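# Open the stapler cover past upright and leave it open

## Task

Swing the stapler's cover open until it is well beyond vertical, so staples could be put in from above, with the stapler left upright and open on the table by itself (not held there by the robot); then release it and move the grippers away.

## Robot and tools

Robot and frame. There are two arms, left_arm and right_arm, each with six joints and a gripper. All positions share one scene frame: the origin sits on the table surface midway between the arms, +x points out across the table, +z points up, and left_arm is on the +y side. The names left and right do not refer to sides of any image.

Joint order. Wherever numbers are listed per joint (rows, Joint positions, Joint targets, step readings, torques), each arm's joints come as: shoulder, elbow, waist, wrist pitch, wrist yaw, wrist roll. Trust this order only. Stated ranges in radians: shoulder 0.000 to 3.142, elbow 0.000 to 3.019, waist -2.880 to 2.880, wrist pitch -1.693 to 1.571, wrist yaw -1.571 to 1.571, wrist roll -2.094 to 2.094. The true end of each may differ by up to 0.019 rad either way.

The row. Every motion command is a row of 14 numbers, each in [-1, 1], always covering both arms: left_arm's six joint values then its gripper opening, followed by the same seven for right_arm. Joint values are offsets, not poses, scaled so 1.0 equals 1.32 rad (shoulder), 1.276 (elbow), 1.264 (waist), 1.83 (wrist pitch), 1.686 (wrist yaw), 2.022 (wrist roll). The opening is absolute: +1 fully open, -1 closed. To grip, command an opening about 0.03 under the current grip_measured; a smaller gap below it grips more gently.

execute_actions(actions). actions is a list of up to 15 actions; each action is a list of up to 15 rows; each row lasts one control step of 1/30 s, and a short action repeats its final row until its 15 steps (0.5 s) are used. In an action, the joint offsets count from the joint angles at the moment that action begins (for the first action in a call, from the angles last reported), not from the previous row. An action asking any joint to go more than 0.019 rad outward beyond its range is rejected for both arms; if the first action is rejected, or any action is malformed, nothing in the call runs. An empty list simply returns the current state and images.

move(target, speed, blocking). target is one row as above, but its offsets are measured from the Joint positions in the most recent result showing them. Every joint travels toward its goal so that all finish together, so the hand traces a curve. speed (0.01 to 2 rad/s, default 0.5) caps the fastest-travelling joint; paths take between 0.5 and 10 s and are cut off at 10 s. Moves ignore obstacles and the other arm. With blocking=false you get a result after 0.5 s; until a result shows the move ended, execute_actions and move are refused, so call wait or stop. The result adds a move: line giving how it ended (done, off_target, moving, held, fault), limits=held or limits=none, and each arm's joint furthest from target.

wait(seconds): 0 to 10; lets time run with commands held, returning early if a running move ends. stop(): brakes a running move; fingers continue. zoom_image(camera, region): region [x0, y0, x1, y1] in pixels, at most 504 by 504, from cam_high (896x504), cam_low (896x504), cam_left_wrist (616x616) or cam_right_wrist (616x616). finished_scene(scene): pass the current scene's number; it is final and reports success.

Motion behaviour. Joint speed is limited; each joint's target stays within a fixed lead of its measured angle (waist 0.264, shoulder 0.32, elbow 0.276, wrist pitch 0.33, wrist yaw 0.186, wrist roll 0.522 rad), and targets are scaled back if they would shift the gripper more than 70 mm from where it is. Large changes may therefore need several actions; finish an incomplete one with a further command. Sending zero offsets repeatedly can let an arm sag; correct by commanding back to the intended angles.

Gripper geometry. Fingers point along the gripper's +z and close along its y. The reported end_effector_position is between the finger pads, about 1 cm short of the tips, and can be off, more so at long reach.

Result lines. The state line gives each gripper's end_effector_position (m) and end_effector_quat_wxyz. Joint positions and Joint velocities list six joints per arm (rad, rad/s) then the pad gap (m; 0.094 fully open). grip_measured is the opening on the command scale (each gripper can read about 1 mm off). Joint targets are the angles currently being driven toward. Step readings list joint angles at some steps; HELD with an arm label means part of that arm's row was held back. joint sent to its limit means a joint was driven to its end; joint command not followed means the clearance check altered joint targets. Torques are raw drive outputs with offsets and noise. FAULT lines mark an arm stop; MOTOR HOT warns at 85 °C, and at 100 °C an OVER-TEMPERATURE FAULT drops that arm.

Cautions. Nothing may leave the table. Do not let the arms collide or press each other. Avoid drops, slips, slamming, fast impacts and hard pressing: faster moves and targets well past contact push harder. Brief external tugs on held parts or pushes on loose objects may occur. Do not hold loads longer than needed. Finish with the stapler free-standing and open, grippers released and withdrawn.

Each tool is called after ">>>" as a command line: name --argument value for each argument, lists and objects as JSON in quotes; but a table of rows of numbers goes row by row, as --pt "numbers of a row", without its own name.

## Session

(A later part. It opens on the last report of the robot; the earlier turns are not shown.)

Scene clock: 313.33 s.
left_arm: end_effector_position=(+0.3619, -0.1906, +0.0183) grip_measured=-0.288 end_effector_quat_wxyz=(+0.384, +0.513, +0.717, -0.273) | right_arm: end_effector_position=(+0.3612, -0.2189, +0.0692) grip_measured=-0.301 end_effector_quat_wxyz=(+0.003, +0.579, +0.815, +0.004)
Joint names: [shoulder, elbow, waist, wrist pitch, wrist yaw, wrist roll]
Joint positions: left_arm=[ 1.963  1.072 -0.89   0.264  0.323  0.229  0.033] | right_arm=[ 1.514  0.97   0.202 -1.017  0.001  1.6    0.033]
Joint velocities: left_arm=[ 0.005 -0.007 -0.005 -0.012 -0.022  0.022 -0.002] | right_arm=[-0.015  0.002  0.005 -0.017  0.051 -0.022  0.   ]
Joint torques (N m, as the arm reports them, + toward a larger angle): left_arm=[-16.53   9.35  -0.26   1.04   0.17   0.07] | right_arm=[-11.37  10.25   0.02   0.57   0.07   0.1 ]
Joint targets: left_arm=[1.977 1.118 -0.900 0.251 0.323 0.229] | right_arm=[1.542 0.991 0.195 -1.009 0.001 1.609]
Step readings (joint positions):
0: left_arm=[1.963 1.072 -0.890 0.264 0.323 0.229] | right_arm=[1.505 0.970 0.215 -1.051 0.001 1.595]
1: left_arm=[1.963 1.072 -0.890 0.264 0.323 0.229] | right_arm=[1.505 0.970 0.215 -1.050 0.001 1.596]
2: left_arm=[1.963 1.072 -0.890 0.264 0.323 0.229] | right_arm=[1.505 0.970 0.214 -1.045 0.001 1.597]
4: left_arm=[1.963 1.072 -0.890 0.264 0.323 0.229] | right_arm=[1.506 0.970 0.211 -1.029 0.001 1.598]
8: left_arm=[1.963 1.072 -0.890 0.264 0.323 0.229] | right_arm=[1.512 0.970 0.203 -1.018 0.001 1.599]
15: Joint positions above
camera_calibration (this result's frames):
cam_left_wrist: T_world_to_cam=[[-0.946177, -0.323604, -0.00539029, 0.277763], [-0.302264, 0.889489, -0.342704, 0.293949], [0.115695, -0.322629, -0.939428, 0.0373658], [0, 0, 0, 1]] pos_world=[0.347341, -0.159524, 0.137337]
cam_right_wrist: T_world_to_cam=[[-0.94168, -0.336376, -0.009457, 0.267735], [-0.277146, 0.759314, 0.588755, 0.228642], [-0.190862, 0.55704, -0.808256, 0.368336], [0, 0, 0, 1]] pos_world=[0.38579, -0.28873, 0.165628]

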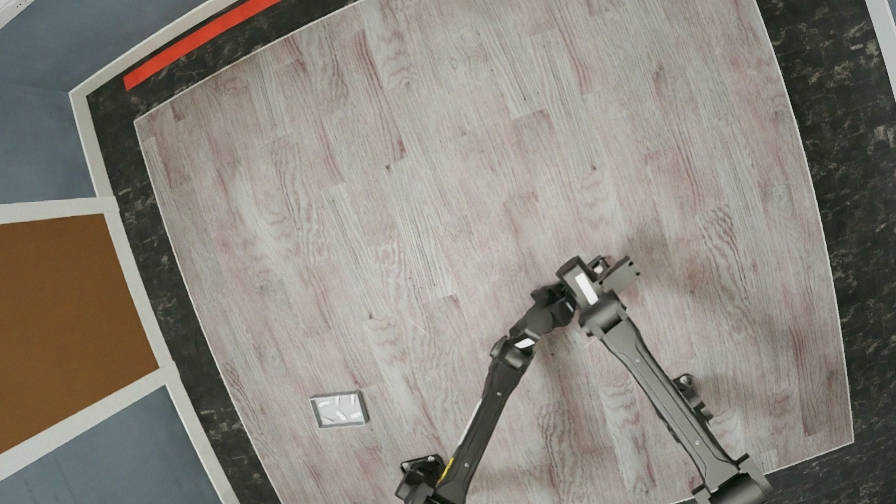

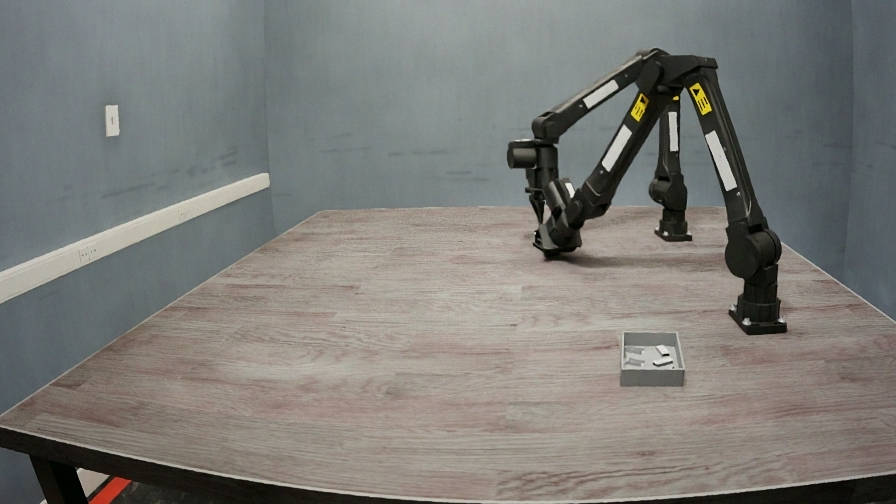

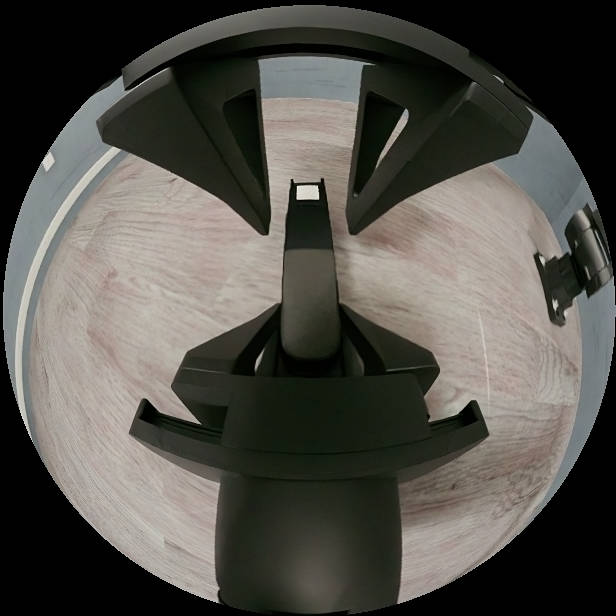

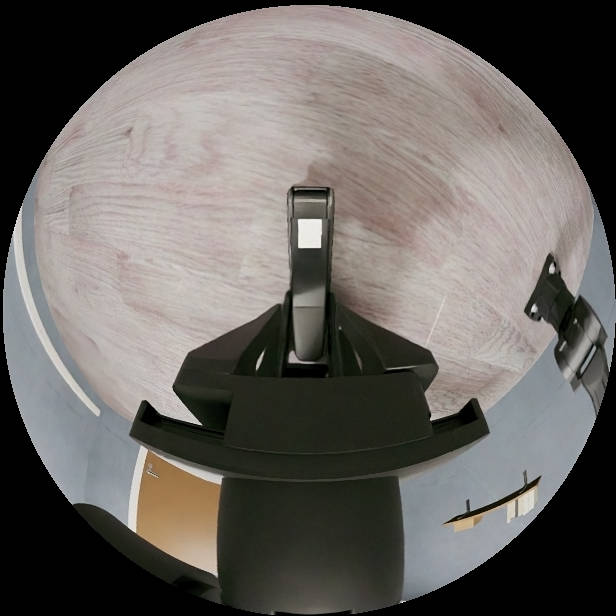

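>>> execute_actions --actions '[[[0.0106,0.036,-0.008,-0.007,0,0,-0.34,0.0245,-0.0075,-0.004,0.008,0,0.004,-0.3],[0.0106,0.036,-0.008,-0.007,0,0,-0.34,0.028,-0.0097,-0.004,0.0115,0,0.004,-0.3],[0.0106,0.036,-0.008,-0.007,0,0,-0.34,0.0314,-0.0118,-0.004,0.015,0,0.004,-0.3],[0.0106,0.036,-0.008,-0.007,0,0,-0.34,0.0348,-0.014,-0.004,0.0184,0,0.004,-0.3],[0.0106,0.036,-0.008,-0.007,0,0,-0.34,0.0383,-0.0161,-0.004,0.0218,0,0.004,-0.3],[0.0106,0.036,-0.008,-0.007,0,0,-0.34,0.0417,-0.0183,-0.004,0.0252,0,0.004,-0.3],[0.0106,0.036,-0.008,-0.007,0,0,-0.34,0.0451,-0.0204,-0.004,0.0286,0,0.004,-0.3],[0.0106,0.036,-0.008,-0.007,0,0,-0.34,0.0486,-0.0226,-0.004,0.032,0,0.004,-0.3],[0.0106,0.036,-0.008,-0.007,0,0,-0.34,0.052,-0.0248,-0.004,0.0354,0,0.004,-0.3],[0.0106,0.036,-0.008,-0.007,0,0,-0.34,0.0555,-0.027,-0.004,0.0388,0,0.004,-0.3]]]'

>>> wait --seconds 0.5

Scene clock: 319.33 s.
left_arm: end_effector_position=(+0.3619, -0.1906, +0.0183) grip_measured=-0.288 end_effector_quat_wxyz=(+0.384, +0.513, +0.717, -0.273) | right_arm: end_effector_position=(+0.3584, -0.2200, +0.0399) grip_measured=-0.301 end_effector_quat_wxyz=(-0.003, +0.579, +0.815, -0.005)
Joint names: [shoulder, elbow, waist, wrist pitch, wrist yaw, wrist roll]
Joint positions: left_arm=[ 1.963  1.072 -0.89   0.264  0.323  0.229  0.033] | right_arm=[ 1.566  0.94   0.202 -0.957  0.001  1.6    0.033]
Joint velocities: left_arm=[-0.015 -0.002  0.005  0.007  0.007  0.037 -0.001] | right_arm=[ 0.034 -0.017 -0.005  0.002  0.081  0.037 -0.   ]
Joint torques (N m, as the arm reports them, + toward a larger angle): left_arm=[-16.53   9.38  -0.22   0.95   0.16   0.07] | right_arm=[-12.57   7.65   0.21   0.47   0.07   0.12]
Joint targets: left_arm=[1.977 1.118 -0.900 0.251 0.323 0.229] | right_arm=[1.587 0.936 0.197 -0.947 0.001 1.608]
Step readings (joint positions):
0: left_arm=[1.963 1.072 -0.890 0.264 0.323 0.229] | right_arm=[1.514 0.970 0.202 -1.017 0.001 1.600]
1: left_arm=[1.963 1.072 -0.890 0.264 0.323 0.229] | right_arm=[1.514 0.970 0.202 -1.017 0.001 1.600]
2: left_arm=[1.963 1.072 -0.890 0.264 0.323 0.229] | right_arm=[1.515 0.970 0.202 -1.014 0.001 1.600]
4: left_arm=[1.963 1.072 -0.890 0.264 0.323 0.229] | right_arm=[1.517 0.967 0.202 -1.004 0.001 1.600]
8: left_arm=[1.963 1.072 -0.890 0.264 0.323 0.229] | right_arm=[1.534 0.957 0.202 -0.980 0.001 1.600]
15: Joint positions above
camera_calibration (this result's frames):
cam_left_wrist: T_world_to_cam=[[-0.946177, -0.323604, -0.00539029, 0.277763], [-0.302264, 0.889489, -0.342704, 0.293949], [0.115695, -0.322629, -0.939428, 0.0373658], [0, 0, 0, 1]] pos_world=[0.347341, -0.159524, 0.137337]
cam_right_wrist: T_world_to_cam=[[-0.941647, -0.336363, 0.0126632, 0.263569], [-0.264977, 0.763952, 0.588358, 0.242596], [-0.207576, 0.55067, -0.808501, 0.349321], [0, 0, 0, 1]] pos_world=[0.384983, -0.289037, 0.136356]

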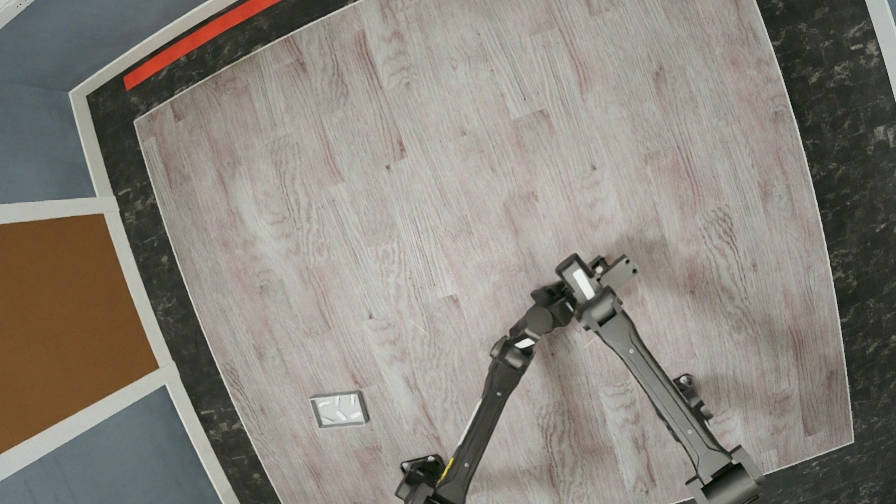

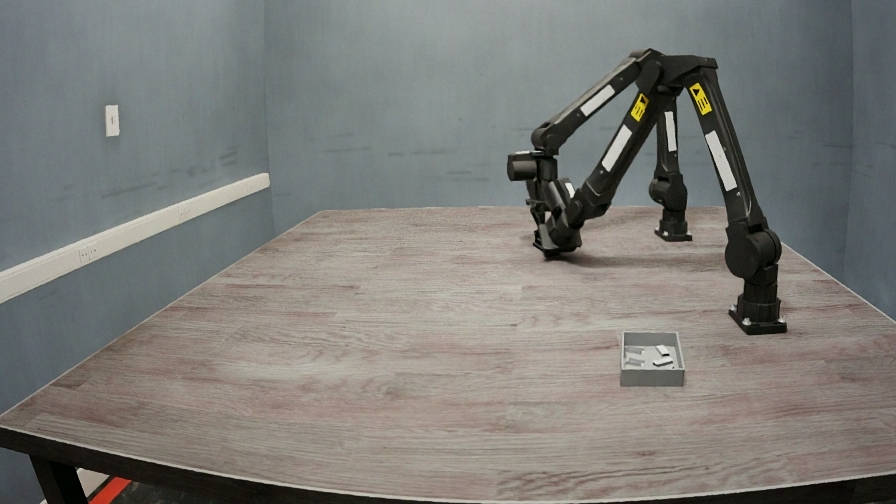

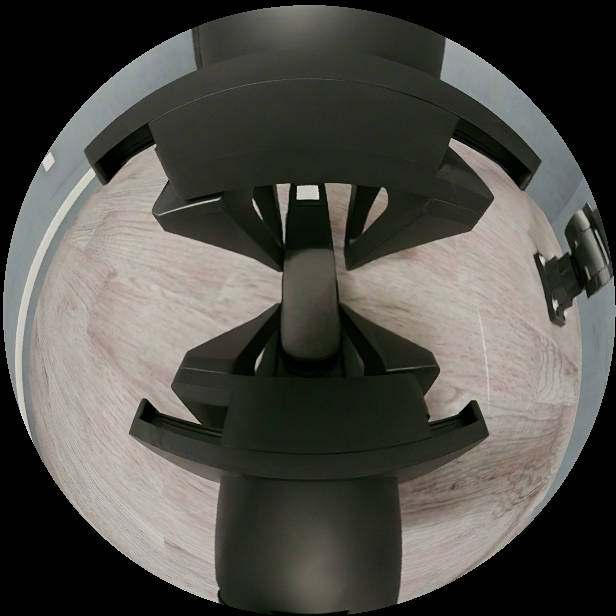

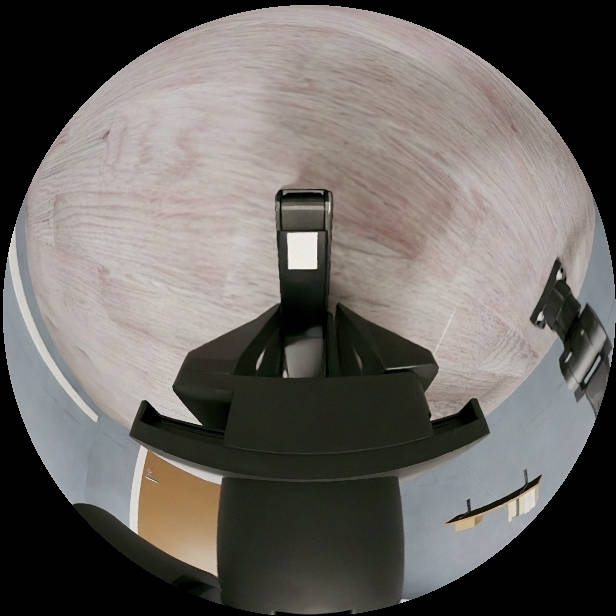

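Scene clock: 319.83 s.
left_arm: end_effector_position=(+0.3619, -0.1906, +0.0183) grip_measured=-0.288 end_effector_quat_wxyz=(+0.384, +0.513, +0.717, -0.273) | right_arm: end_effector_position=(+0.3586, -0.2200, +0.0396) grip_measured=-0.301 end_effector_quat_wxyz=(-0.003, +0.579, +0.815, -0.005)
Joint names: [shoulder, elbow, waist, wrist pitch, wrist yaw, wrist roll]
Joint positions: left_arm=[ 1.963  1.072 -0.89   0.264  0.323  0.229  0.033] | right_arm=[ 1.566  0.94   0.202 -0.955  0.001  1.6    0.033]
Joint velocities: left_arm=[-0.005 -0.007 -0.005 -0.007 -0.037  0.022 -0.   ] | right_arm=[-0.005  0.007 -0.005  0.007  0.007  0.066 -0.001]
Joint torques (N m, as the arm reports them, + toward a larger angle): left_arm=[-16.32   9.29  -0.25   0.98   0.17   0.09] | right_arm=[-12.33   7.68   0.18   0.53   0.07   0.12]
Joint targets: left_arm=[1.977 1.118 -0.900 0.251 0.323 0.229] | right_arm=[1.587 0.936 0.197 -0.947 0.001 1.608]
wait: 0.50 s; at rest by 0.17 s
camera_calibration (this result's frames):
cam_left_wrist: T_world_to_cam=[[-0.946177, -0.323604, -0.00539029, 0.277763], [-0.302264, 0.889489, -0.342704, 0.293949], [0.115695, -0.322629, -0.939428, 0.0373658], [0, 0, 0, 1]] pos_world=[0.347341, -0.159524, 0.137337]
cam_right_wrist: T_world_to_cam=[[-0.941656, -0.336367, 0.0119005, 0.263767], [-0.265396, 0.763792, 0.588376, 0.242862], [-0.207, 0.55089, -0.8085, 0.348949], [0, 0, 0, 1]] pos_world=[0.385065, -0.289006, 0.136092]

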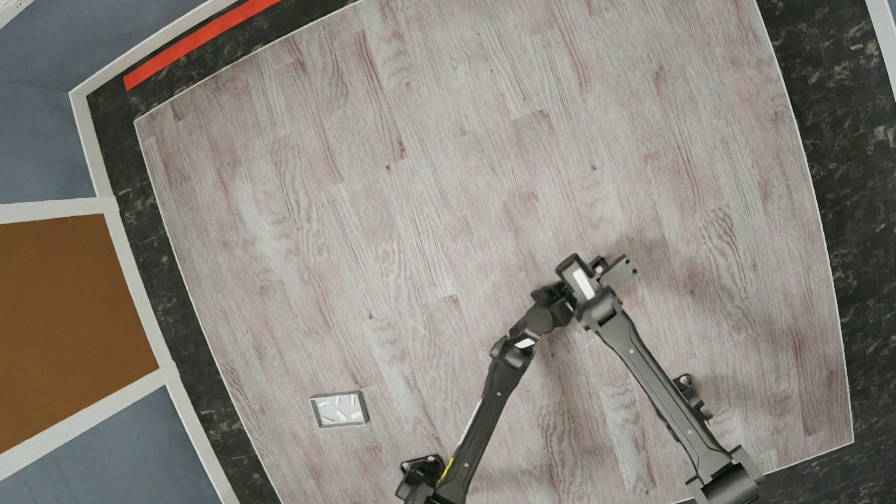

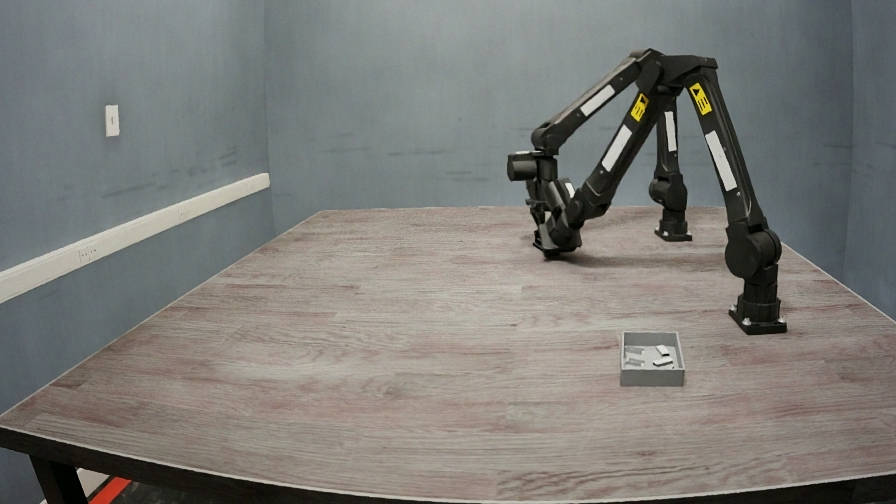

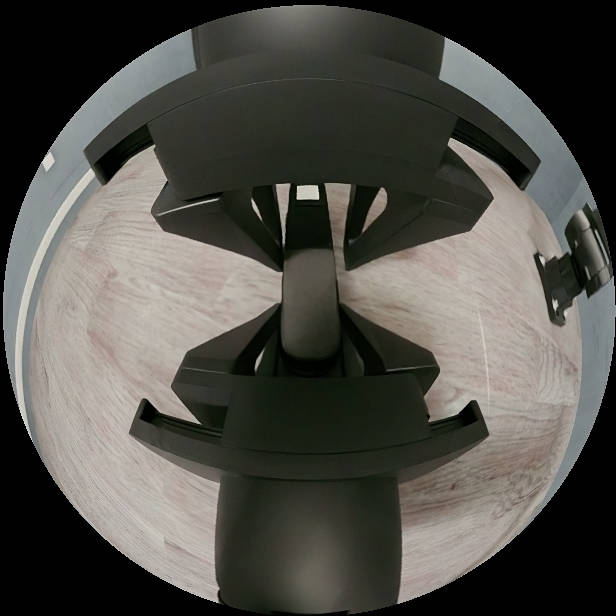

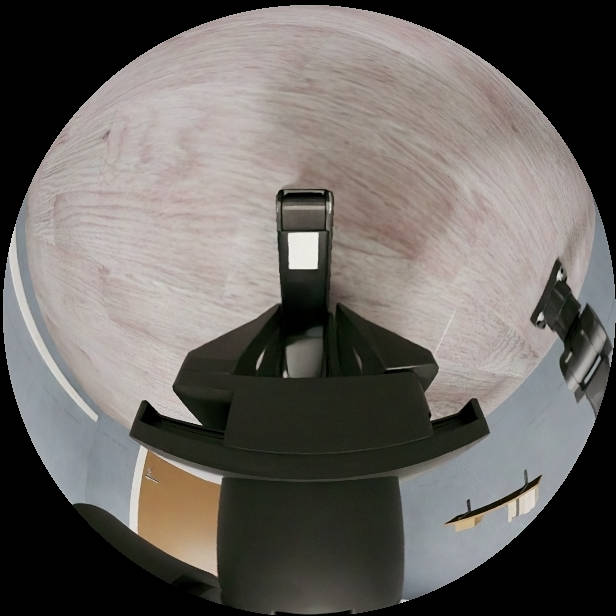

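>>> execute_actions --actions '[[[0.0106,0.036,-0.008,-0.007,0,0,-0.34,0.008,0.005,-0.003,0.0104,0,0.003,-0.3],[0.0106,0.036,-0.008,-0.007,0,0,-0.34,0.008,0.005,-0.003,0.0104,0,0.003,-0.3],[0.0106,0.036,-0.008,-0.007,0,0,-0.34,0.008,0.005,-0.003,0.0104,0,0.003,-0.3],[0.0106,0.036,-0.008,-0.007,0,0,-0.34,0.008,0.005,-0.003,0.0104,0,0.003,-0.3],[0.0106,0.036,-0.008,-0.007,0,0,-0.34,0.008,0.005,-0.003,0.0104,0,0.003,-0.4],[0.0106,0.036,-0.008,-0.007,0,0,-0.34,0.008,0.005,-0.003,0.0104,0,0.003,-0.45],[0.0106,0.036,-0.008,-0.007,0,0,-0.34,0.008,0.005,-0.003,0.0104,0,0.003,-0.5],[0.0106,0.036,-0.008,-0.007,0,0,-0.34,0.008,0.005,-0.003,0.0104,0,0.003,-0.55],[0.0106,0.036,-0.008,-0.007,0,0,-0.34,0.008,0.005,-0.003,0.0104,0,0.003,-0.6]]]'

Scene clock: 323.80 s.
left_arm: end_effector_position=(+0.3619, -0.1906, +0.0183) grip_measured=-0.288 end_effector_quat_wxyz=(+0.384, +0.513, +0.717, -0.273) | right_arm: end_effector_position=(+0.3611, -0.2190, +0.0396) grip_measured=-0.533 end_effector_quat_wxyz=(+0.000, +0.580, +0.815, -0.001)
Joint names: [shoulder, elbow, waist, wrist pitch, wrist yaw, wrist roll]
Joint positions: left_arm=[ 1.963  1.072 -0.89   0.264  0.323  0.229  0.033] | right_arm=[ 1.566  0.94   0.202 -0.945  0.001  1.602  0.022]
Joint velocities: left_arm=[-0.015 -0.012 -0.005 -0.012 -0.051  0.007 -0.   ] | right_arm=[ 0.005 -0.012 -0.015  0.007 -0.037 -0.022 -0.001]
Joint torques (N m, as the arm reports them, + toward a larger angle): left_arm=[-16.5    9.4   -0.24   0.96   0.18   0.08] | right_arm=[-13.45   8.59   0.3    0.53   0.07   0.08]
Joint targets: left_arm=[1.977 1.118 -0.900 0.251 0.323 0.229] | right_arm=[1.577 0.946 0.198 -0.936 0.001 1.606]
Step readings (joint positions):
0: left_arm=[1.963 1.072 -0.890 0.264 0.323 0.229] | right_arm=[1.566 0.940 0.202 -0.955 0.001 1.600]
1: left_arm=[1.963 1.072 -0.890 0.264 0.323 0.229] | right_arm=[1.566 0.940 0.202 -0.954 0.001 1.600]
2: left_arm=[1.963 1.072 -0.890 0.264 0.323 0.229] | right_arm=[1.566 0.940 0.202 -0.951 0.001 1.600]
4: left_arm=[1.963 1.072 -0.890 0.264 0.323 0.229] | right_arm=[1.566 0.940 0.202 -0.947 0.001 1.600]
8: left_arm=[1.963 1.072 -0.890 0.264 0.323 0.229] | right_arm=[1.566 0.940 0.202 -0.945 0.001 1.601]
15: Joint positions above
camera_calibration (this result's frames):
cam_left_wrist: T_world_to_cam=[[-0.946177, -0.323604, -0.00539029, 0.277763], [-0.302264, 0.889489, -0.342704, 0.293949], [0.115695, -0.322629, -0.939428, 0.0373658], [0, 0, 0, 1]] pos_world=[0.347341, -0.159524, 0.137337]
cam_right_wrist: T_world_to_cam=[[-0.942234, -0.334954, 0.00122028, 0.267333], [-0.270109, 0.761966, 0.588599, 0.244102], [-0.198083, 0.554268, -0.808424, 0.346445], [0, 0, 0, 1]] pos_world=[0.38645, -0.288477, 0.13607]

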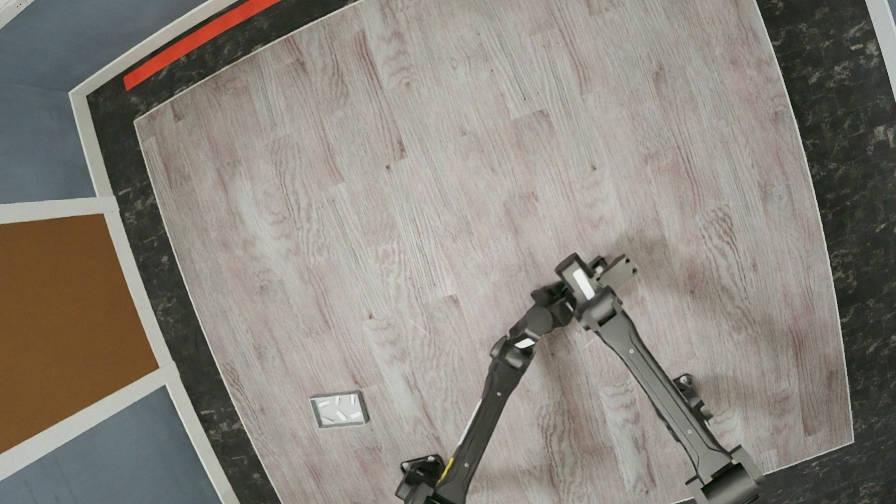

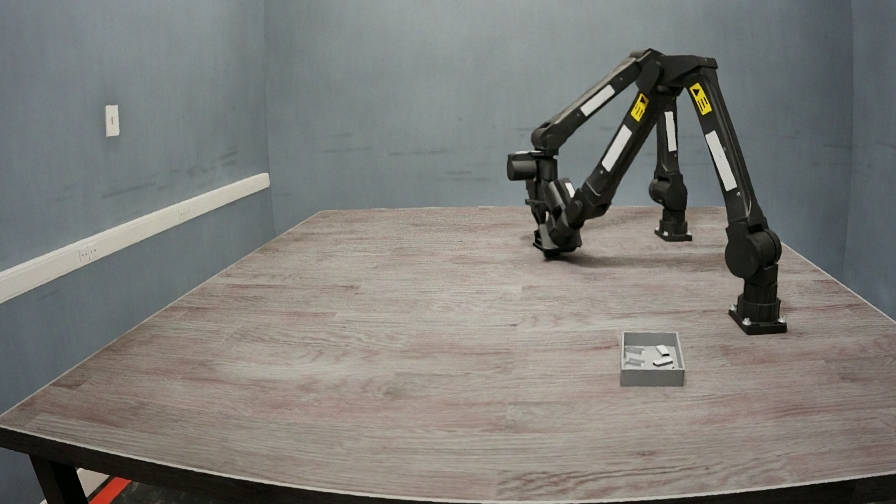

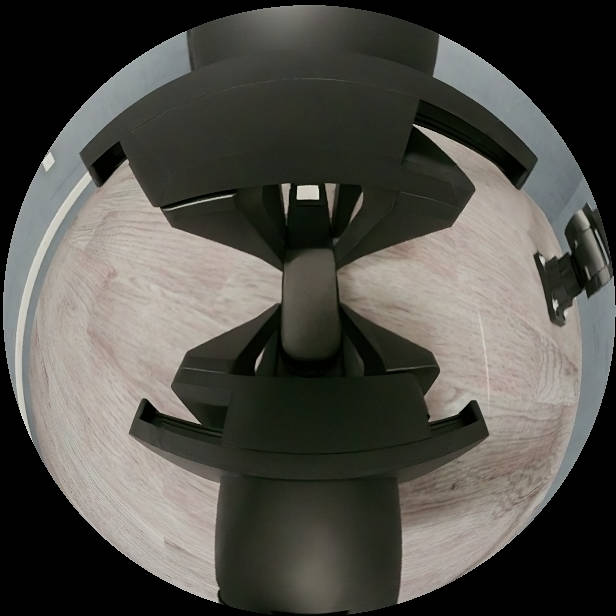

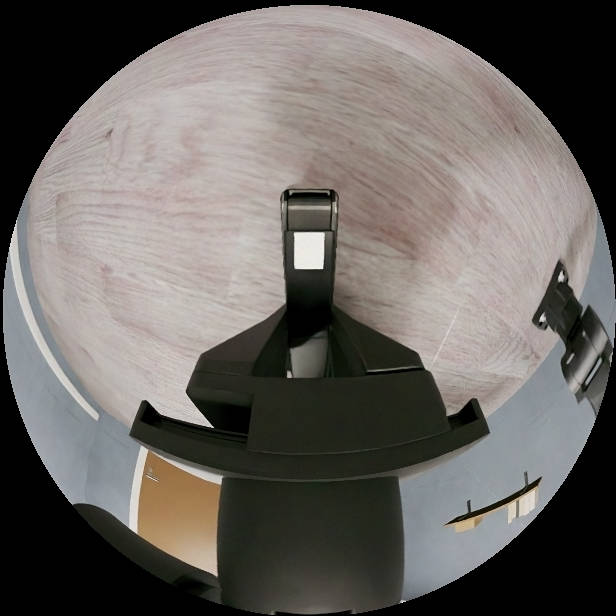

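>>> execute_actions --actions '[[[0.0106,0.036,-0.008,-0.007,0,0,-0.34,-0.0095,0.0318,-0.0095,-0.005,-0.0073,-0.006,-0.565],[0.0106,0.036,-0.008,-0.007,0,0,-0.34,-0.0099,0.0323,-0.0126,-0.0057,-0.0122,-0.008,-0.565],[0.0106,0.036,-0.008,-0.007,0,0,-0.34,-0.0103,0.0327,-0.0158,-0.0064,-0.0172,-0.01,-0.565],[0.0106,0.036,-0.008,-0.007,0,0,-0.34,-0.0108,0.0332,-0.0189,-0.007,-0.0221,-0.0119,-0.565],[0.0106,0.036,-0.008,-0.007,0,0,-0.34,-0.0112,0.0336,-0.0221,-0.0077,-0.0271,-0.0139,-0.565],[0.0106,0.036,-0.008,-0.007,0,0,-0.34,-0.0116,0.0341,-0.0252,-0.0083,-0.032,-0.0159,-0.565],[0.0106,0.036,-0.008,-0.007,0,0,-0.34,-0.012,0.0345,-0.0284,-0.009,-0.037,-0.0179,-0.565],[0.0106,0.036,-0.008,-0.007,0,0,-0.34,-0.0124,0.035,-0.0315,-0.0097,-0.0419,-0.0198,-0.565],[0.0106,0.036,-0.008,-0.007,0,0,-0.34,-0.0128,0.0354,-0.0347,-0.0103,-0.0468,-0.0218,-0.565],[0.0106,0.036,-0.008,-0.007,0,0,-0.34,-0.0133,0.0359,-0.0378,-0.011,-0.0518,-0.0238,-0.565],[0.0106,0.036,-0.008,-0.007,0,0,-0.34,-0.0137,0.0363,-0.041,-0.0116,-0.0567,-0.0257,-0.565],[0.0106,0.036,-0.008,-0.007,0,0,-0.34,-0.0141,0.0368,-0.0443,-0.0123,-0.0617,-0.0277,-0.565]]]'

>>> wait --seconds 0.5

Scene clock: 362.33 s.
left_arm: end_effector_position=(+0.3620, -0.1908, +0.0184) grip_measured=-0.288 end_effector_quat_wxyz=(+0.384, +0.513, +0.717, -0.273) | right_arm: end_effector_position=(+0.3613, -0.2197, +0.0450) grip_measured=-0.533 end_effector_quat_wxyz=(-0.042, +0.581, +0.812, +0.028)
Joint names: [shoulder, elbow, waist, wrist pitch, wrist yaw, wrist roll]
Joint positions: left_arm=[ 1.963  1.072 -0.89   0.264  0.323  0.229  0.033] | right_arm=[ 1.56   0.947  0.156 -0.962 -0.101  1.56   0.022]
Joint velocities: left_arm=[-0.005 -0.012 -0.005 -0.012 -0.11  -0.081 -0.   ] | right_arm=[ 0.015 -0.002 -0.015  0.022 -0.037  0.007 -0.   ]
Joint torques (N m, as the arm reports them, + toward a larger angle): left_arm=[-16.14   9.37  -0.34   1.03   0.16   0.07] | right_arm=[-15.56  11.59  -0.34   0.01  -0.09  -0.1 ]
Joint targets: left_arm=[1.977 1.118 -0.900 0.251 0.323 0.229] | right_arm=[1.548 0.987 0.146 -0.967 -0.103 1.545]
Step readings (joint positions):
0: left_arm=[1.963 1.072 -0.890 0.264 0.323 0.229] | right_arm=[1.566 0.940 0.202 -0.945 0.001 1.602]
1: left_arm=[1.963 1.072 -0.890 0.264 0.323 0.229] | right_arm=[1.566 0.940 0.202 -0.945 -0.000 1.602]
2: left_arm=[1.963 1.072 -0.890 0.264 0.323 0.229] | right_arm=[1.566 0.940 0.200 -0.945 -0.004 1.600]
4: left_arm=[1.963 1.072 -0.890 0.264 0.323 0.229] | right_arm=[1.566 0.940 0.195 -0.945 -0.017 1.596]
8: left_arm=[1.963 1.072 -0.890 0.264 0.323 0.229] | right_arm=[1.564 0.944 0.180 -0.954 -0.050 1.583]
15: Joint positions above
camera_calibration (this result's frames):
cam_left_wrist: T_world_to_cam=[[-0.946176, -0.323606, -0.00553686, 0.27783], [-0.302177, 0.889391, -0.343034, 0.294106], [0.115932, -0.322897, -0.939307, 0.0373283], [0, 0, 0, 1]] pos_world=[0.347421, -0.159614, 0.137489]
cam_right_wrist: T_world_to_cam=[[-0.943513, -0.331318, 0.00348417, 0.268479], [-0.244416, 0.703058, 0.66781, 0.215687], [-0.223707, 0.629236, -0.744323, 0.374085], [0, 0, 0, 1]] pos_world=[0.389716, -0.298076, 0.133467]

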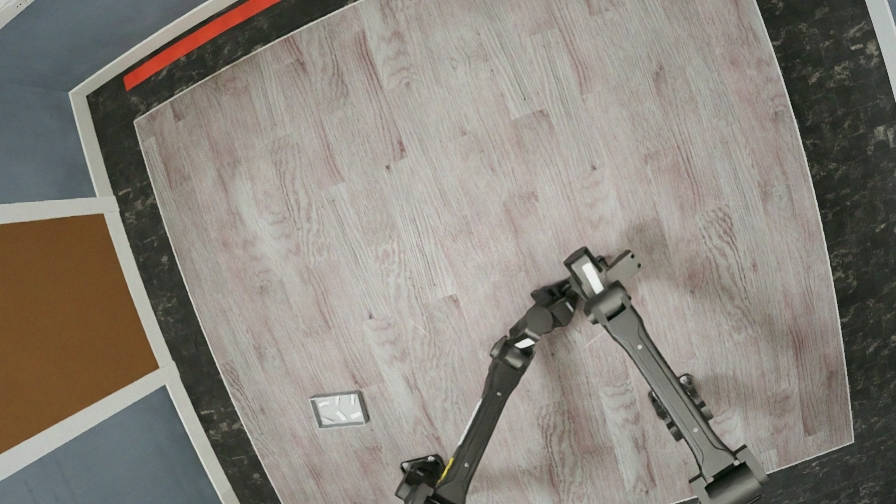

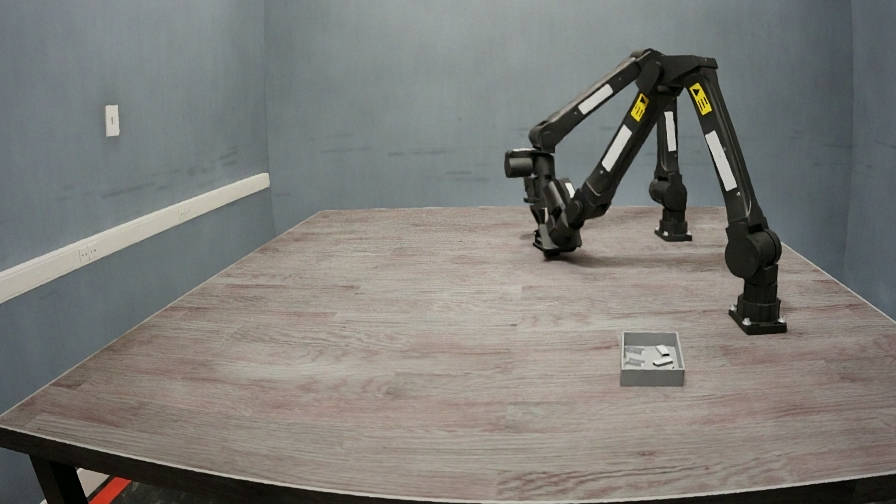

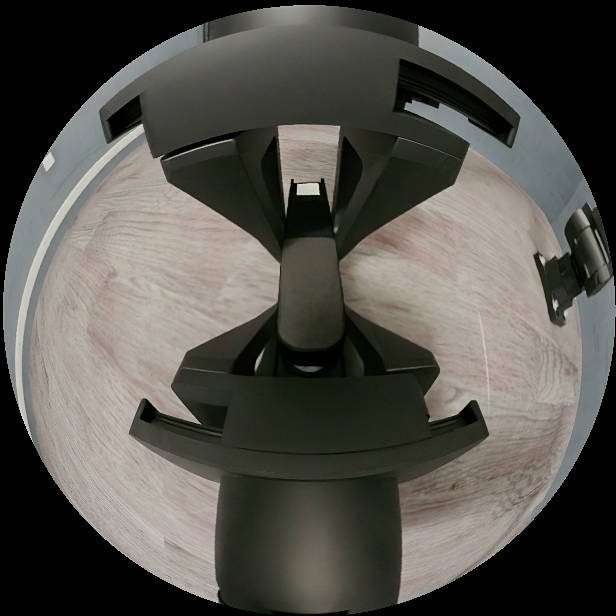

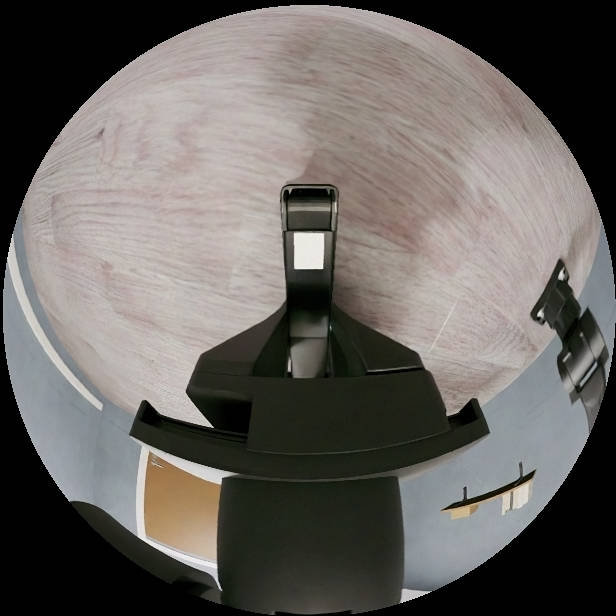

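Scene clock: 362.83 s.
left_arm: end_effector_position=(+0.3620, -0.1908, +0.0184) grip_measured=-0.288 end_effector_quat_wxyz=(+0.384, +0.513, +0.717, -0.273) | right_arm: end_effector_position=(+0.3613, -0.2197, +0.0450) grip_measured=-0.533 end_effector_quat_wxyz=(-0.042, +0.581, +0.812, +0.028)
Joint names: [shoulder, elbow, waist, wrist pitch, wrist yaw, wrist roll]
Joint positions: left_arm=[ 1.963  1.072 -0.89   0.264  0.323  0.229  0.033] | right_arm=[ 1.56   0.947  0.156 -0.962 -0.101  1.559  0.022]
Joint velocities: left_arm=[-0.005 -0.022 -0.005 -0.007  0.066  0.007 -0.002] | right_arm=[-0.015 -0.002 -0.005 -0.002  0.037  0.051  0.001]
Joint torques (N m, as the arm reports them, + toward a larger angle): left_arm=[-16.65   9.39  -0.15   1.05   0.18   0.09] | right_arm=[-15.5   11.56  -0.2    0.03  -0.11  -0.12]
Joint targets: left_arm=[1.977 1.118 -0.900 0.251 0.323 0.229] | right_arm=[1.548 0.987 0.146 -0.967 -0.103 1.546]
wait: 0.50 s; at rest by 0.17 s
camera_calibration (this result's frames):
cam_left_wrist: T_world_to_cam=[[-0.946176, -0.323606, -0.00553686, 0.27783], [-0.302177, 0.889391, -0.343034, 0.294106], [0.115932, -0.322897, -0.939307, 0.0373283], [0, 0, 0, 1]] pos_world=[0.347421, -0.159614, 0.137489]
cam_right_wrist: T_world_to_cam=[[-0.943387, -0.331677, 0.00344573, 0.268356], [-0.244706, 0.702956, 0.667811, 0.215769], [-0.22392, 0.629161, -0.744323, 0.374146], [0, 0, 0, 1]] pos_world=[0.389743, -0.298067, 0.133467]

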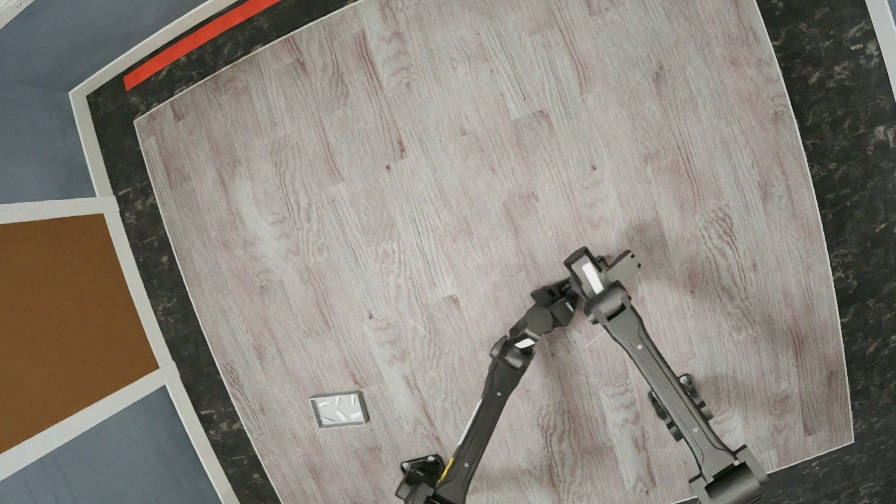

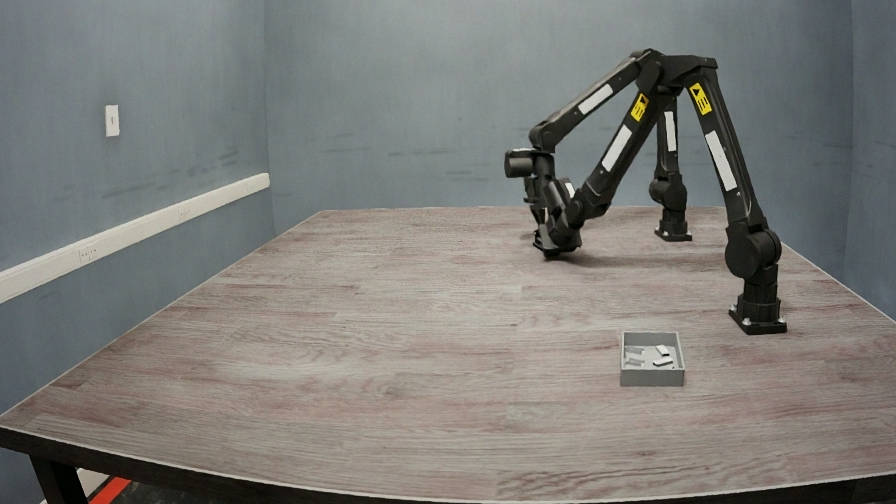

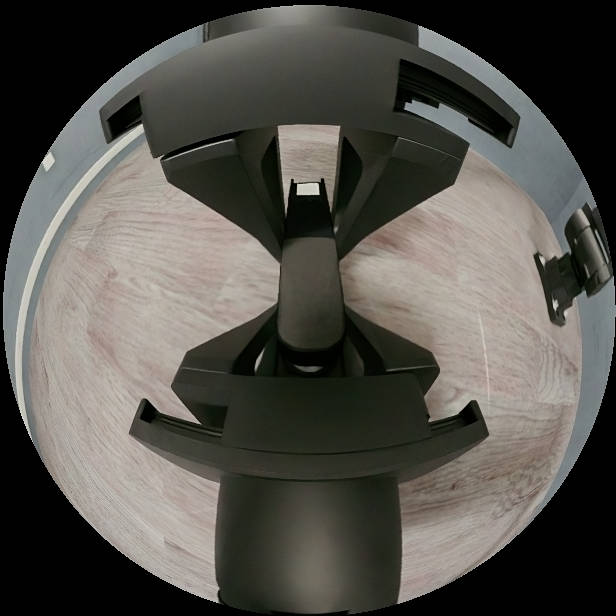

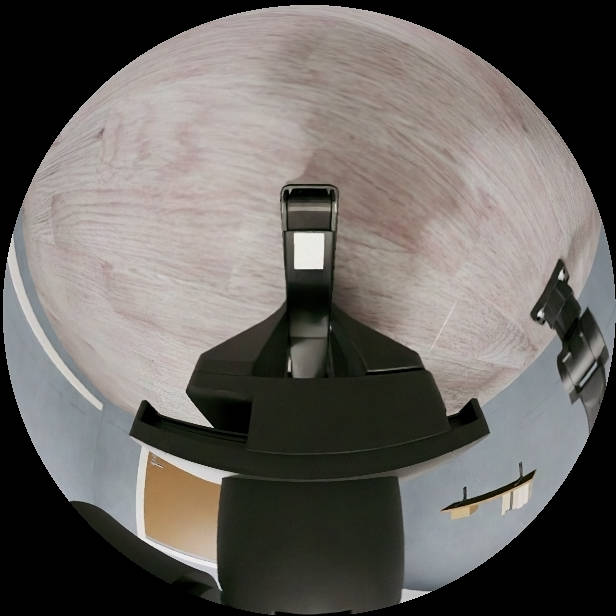

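>>> execute_actions --actions '[[[0.0106,0.036,-0.008,-0.007,0,0,-0.34,-0.0045,0.0319,-0.0112,-0.0042,-0.0061,-0.0085,-0.565],[0.0106,0.036,-0.008,-0.007,0,0,-0.34,-0.0045,0.0326,-0.0146,-0.0052,-0.011,-0.0107,-0.565],[0.0106,0.036,-0.008,-0.007,0,0,-0.34,-0.0045,0.0332,-0.0179,-0.0061,-0.0158,-0.0128,-0.565],[0.0106,0.036,-0.008,-0.007,0,0,-0.34,-0.0045,0.0338,-0.0212,-0.007,-0.0207,-0.015,-0.565],[0.0106,0.036,-0.008,-0.007,0,0,-0.34,-0.0045,0.0344,-0.0245,-0.0079,-0.0256,-0.0171,-0.565],[0.0106,0.036,-0.008,-0.007,0,0,-0.34,-0.0045,0.0351,-0.0279,-0.0089,-0.0305,-0.0193,-0.565],[0.0106,0.036,-0.008,-0.007,0,0,-0.34,-0.0045,0.0357,-0.0312,-0.0098,-0.0353,-0.0214,-0.565],[0.0106,0.036,-0.008,-0.007,0,0,-0.34,-0.0045,0.0363,-0.0345,-0.0107,-0.0402,-0.0235,-0.565],[0.0106,0.036,-0.008,-0.007,0,0,-0.34,-0.0045,0.0369,-0.0378,-0.0116,-0.0451,-0.0257,-0.565],[0.0106,0.036,-0.008,-0.007,0,0,-0.34,-0.0045,0.0376,-0.0412,-0.0126,-0.05,-0.0278,-0.565],[0.0106,0.036,-0.008,-0.007,0,0,-0.34,-0.0045,0.0382,-0.0445,-0.0135,-0.0548,-0.03,-0.565],[0.0106,0.036,-0.008,-0.007,0,0,-0.34,-0.0045,0.0388,-0.0478,-0.0144,-0.0597,-0.0321,-0.565]],[[0.0106,0.036,-0.008,-0.007,0,0,-0.34,-0.0045,0.0315,-0.0111,-0.004,-0.0061,-0.0086,-0.565],[0.0106,0.036,-0.008,-0.007,0,0,-0.34,-0.0045,0.0317,-0.0144,-0.0046,-0.0109,-0.0108,-0.565],[0.0106,0.036,-0.008,-0.007,0,0,-0.34,-0.0045,0.0319,-0.0176,-0.0053,-0.0158,-0.013,-0.565],[0.0106,0.036,-0.008,-0.007,0,0,-0.34,-0.0045,0.0321,-0.0208,-0.0059,-0.0207,-0.0151,-0.565],[0.0106,0.036,-0.008,-0.007,0,0,-0.34,-0.0045,0.0323,-0.024,-0.0066,-0.0255,-0.0173,-0.565],[0.0106,0.036,-0.008,-0.007,0,0,-0.34,-0.0045,0.0325,-0.0273,-0.0072,-0.0304,-0.0195,-0.565],[0.0106,0.036,-0.008,-0.007,0,0,-0.34,-0.0045,0.0327,-0.0305,-0.0079,-0.0353,-0.0217,-0.565],[0.0106,0.036,-0.008,-0.007,0,0,-0.34,-0.0045,0.0329,-0.0337,-0.0085,-0.0401,-0.0239,-0.565],[0.0106,0.036,-0.008,-0.007,0,0,-0.34,-0.0045,0.0331,-0.0369,-0.0092,-0.045,-0.0261,-0.565],[0.0106,0.036,-0.008,-0.007,0,0,-0.34,-0.0045,0.0333,-0.0402,-0.0098,-0.0499,-0.0282,-0.565],[0.0106,0.036,-0.008,-0.007,0,0,-0.34,-0.0045,0.0335,-0.0434,-0.0105,-0.0547,-0.0304,-0.565],[0.0106,0.036,-0.008,-0.007,0,0,-0.34,-0.0045,0.0337,-0.0466,-0.0111,-0.0596,-0.0326,-0.565]]]'

Scene clock: 418.40 s.
left_arm: end_effector_position=(+0.3621, -0.1907, +0.0184) grip_measured=-0.288 end_effector_quat_wxyz=(+0.384, +0.513, +0.717, -0.273) | right_arm: end_effector_position=(+0.3621, -0.2229, +0.0566) grip_measured=-0.533 end_effector_quat_wxyz=(-0.123, +0.576, +0.803, +0.088)
Joint names: [shoulder, elbow, waist, wrist pitch, wrist yaw, wrist roll]
Joint positions: left_arm=[ 1.963  1.072 -0.89   0.264  0.323  0.23   0.033] | right_arm=[ 1.56   0.961  0.062 -1.004 -0.303  1.464  0.022]
Joint velocities: left_arm=[-0.005 -0.002  0.005  0.002  0.007 -0.007  0.   ] | right_arm=[ 0.024 -0.012 -0.024 -0.002 -0.066  0.037 -0.   ]
Joint torques (N m, as the arm reports them, + toward a larger angle): left_arm=[-16.69   9.38  -0.28   1.06   0.19   0.06] | right_arm=[-14.96  11.5   -0.77   0.12  -0.18  -0.14]
Joint targets: left_arm=[1.977 1.118 -0.900 0.251 0.323 0.229] | right_arm=[1.554 1.000 0.050 -1.006 -0.303 1.446]
Step readings (joint positions; steps 1 to 15: 1st action; 16 to 30: 2nd action):
0: left_arm=[1.963 1.072 -0.890 0.264 0.323 0.229] | right_arm=[1.560 0.947 0.156 -0.962 -0.101 1.559]
1: left_arm=[1.963 1.072 -0.890 0.264 0.323 0.229] | right_arm=[1.560 0.947 0.156 -0.963 -0.102 1.559]
2: left_arm=[1.963 1.072 -0.890 0.264 0.323 0.229] | right_arm=[1.560 0.947 0.155 -0.963 -0.105 1.557]
4: left_arm=[1.963 1.072 -0.890 0.264 0.323 0.229] | right_arm=[1.560 0.949 0.148 -0.966 -0.120 1.551]
8: left_arm=[1.963 1.072 -0.890 0.264 0.323 0.229] | right_arm=[1.560 0.953 0.131 -0.975 -0.156 1.535]
15: left_arm=[1.963 1.072 -0.890 0.264 0.323 0.229] | right_arm=[1.560 0.957 0.110 -0.986 -0.202 1.512]
16: left_arm=[1.963 1.072 -0.890 0.264 0.323 0.229] | right_arm=[1.560 0.957 0.109 -0.987 -0.204 1.511]
17: left_arm=[1.963 1.072 -0.890 0.264 0.323 0.229] | right_arm=[1.560 0.957 0.108 -0.987 -0.207 1.510]
19: left_arm=[1.963 1.072 -0.890 0.264 0.323 0.229] | right_arm=[1.560 0.958 0.101 -0.990 -0.221 1.504]
23: left_arm=[1.963 1.072 -0.890 0.264 0.323 0.229] | right_arm=[1.560 0.959 0.084 -0.996 -0.257 1.487]
30: Joint positions above
camera_calibration (this result's frames):
cam_left_wrist: T_world_to_cam=[[-0.946142, -0.323696, -0.00606042, 0.277874], [-0.302103, 0.889448, -0.342952, 0.294076], [0.116403, -0.32265, -0.939334, 0.0371969], [0, 0, 0, 1]] pos_world=[0.34742, -0.159617, 0.137478]
cam_right_wrist: T_world_to_cam=[[-0.944556, -0.328345, -0.00205617, 0.269501], [-0.196642, 0.560647, 0.804367, 0.153631], [-0.262957, 0.760174, -0.594129, 0.419848], [0, 0, 0, 1]] pos_world=[0.395172, -0.316801, 0.126422]

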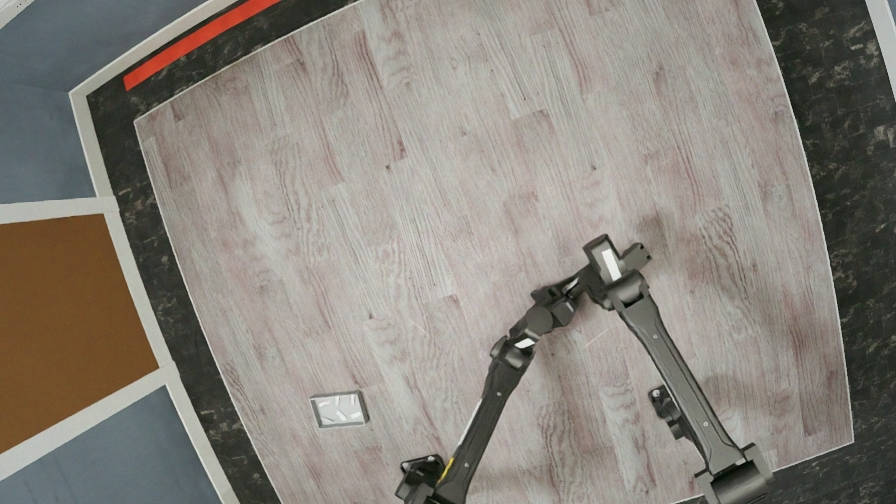

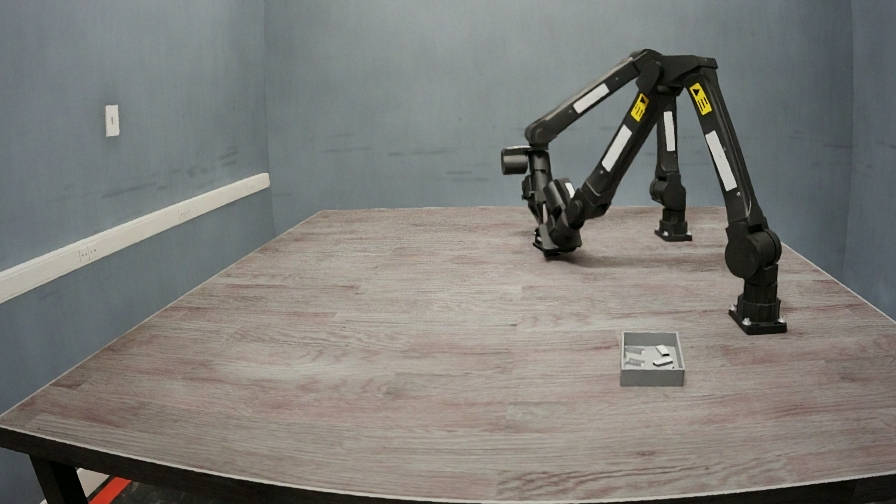

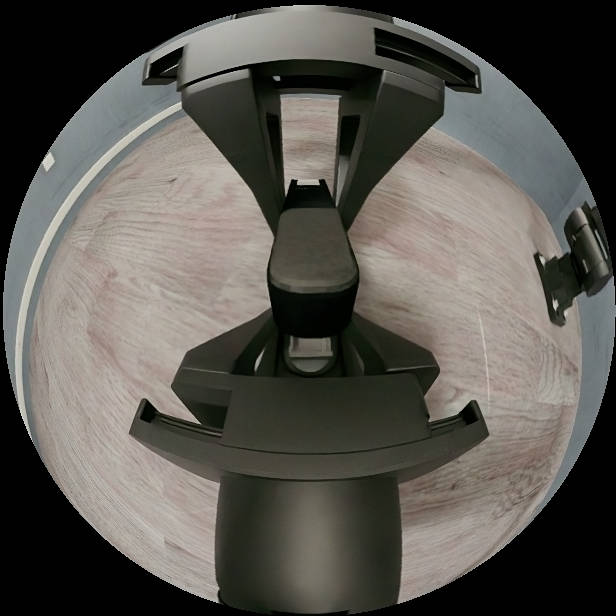

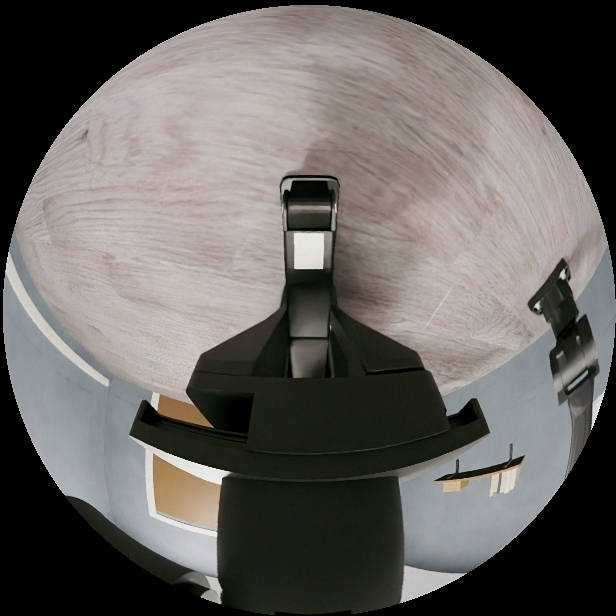

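>>> zoom_image --camera "cam_left_wrist" --region '[208, 150, 408, 400]'

>>> zoom_image --camera "cam_right_wrist" --region '[230, 150, 390, 390]'

Region (208, 150, 408, 400) of cam_left_wrist's 616x616 image, scaled by 2.016, with more detail than that image has; it fills the left 403 columns of this view, and the rest is white.

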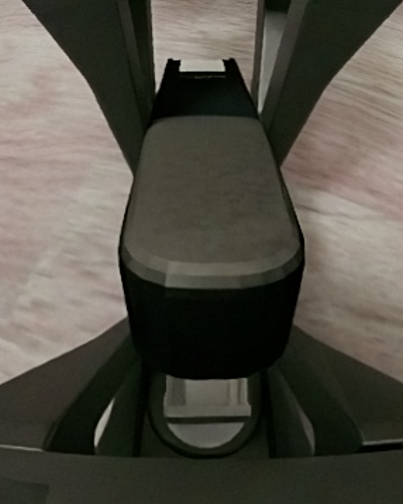

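Region (230, 150, 390, 390) of cam_right_wrist's 616x616 image, scaled by 2.100, with more detail than that image has.

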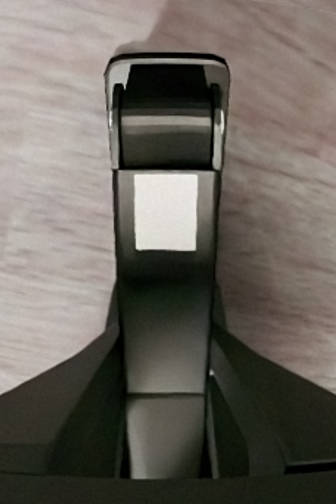

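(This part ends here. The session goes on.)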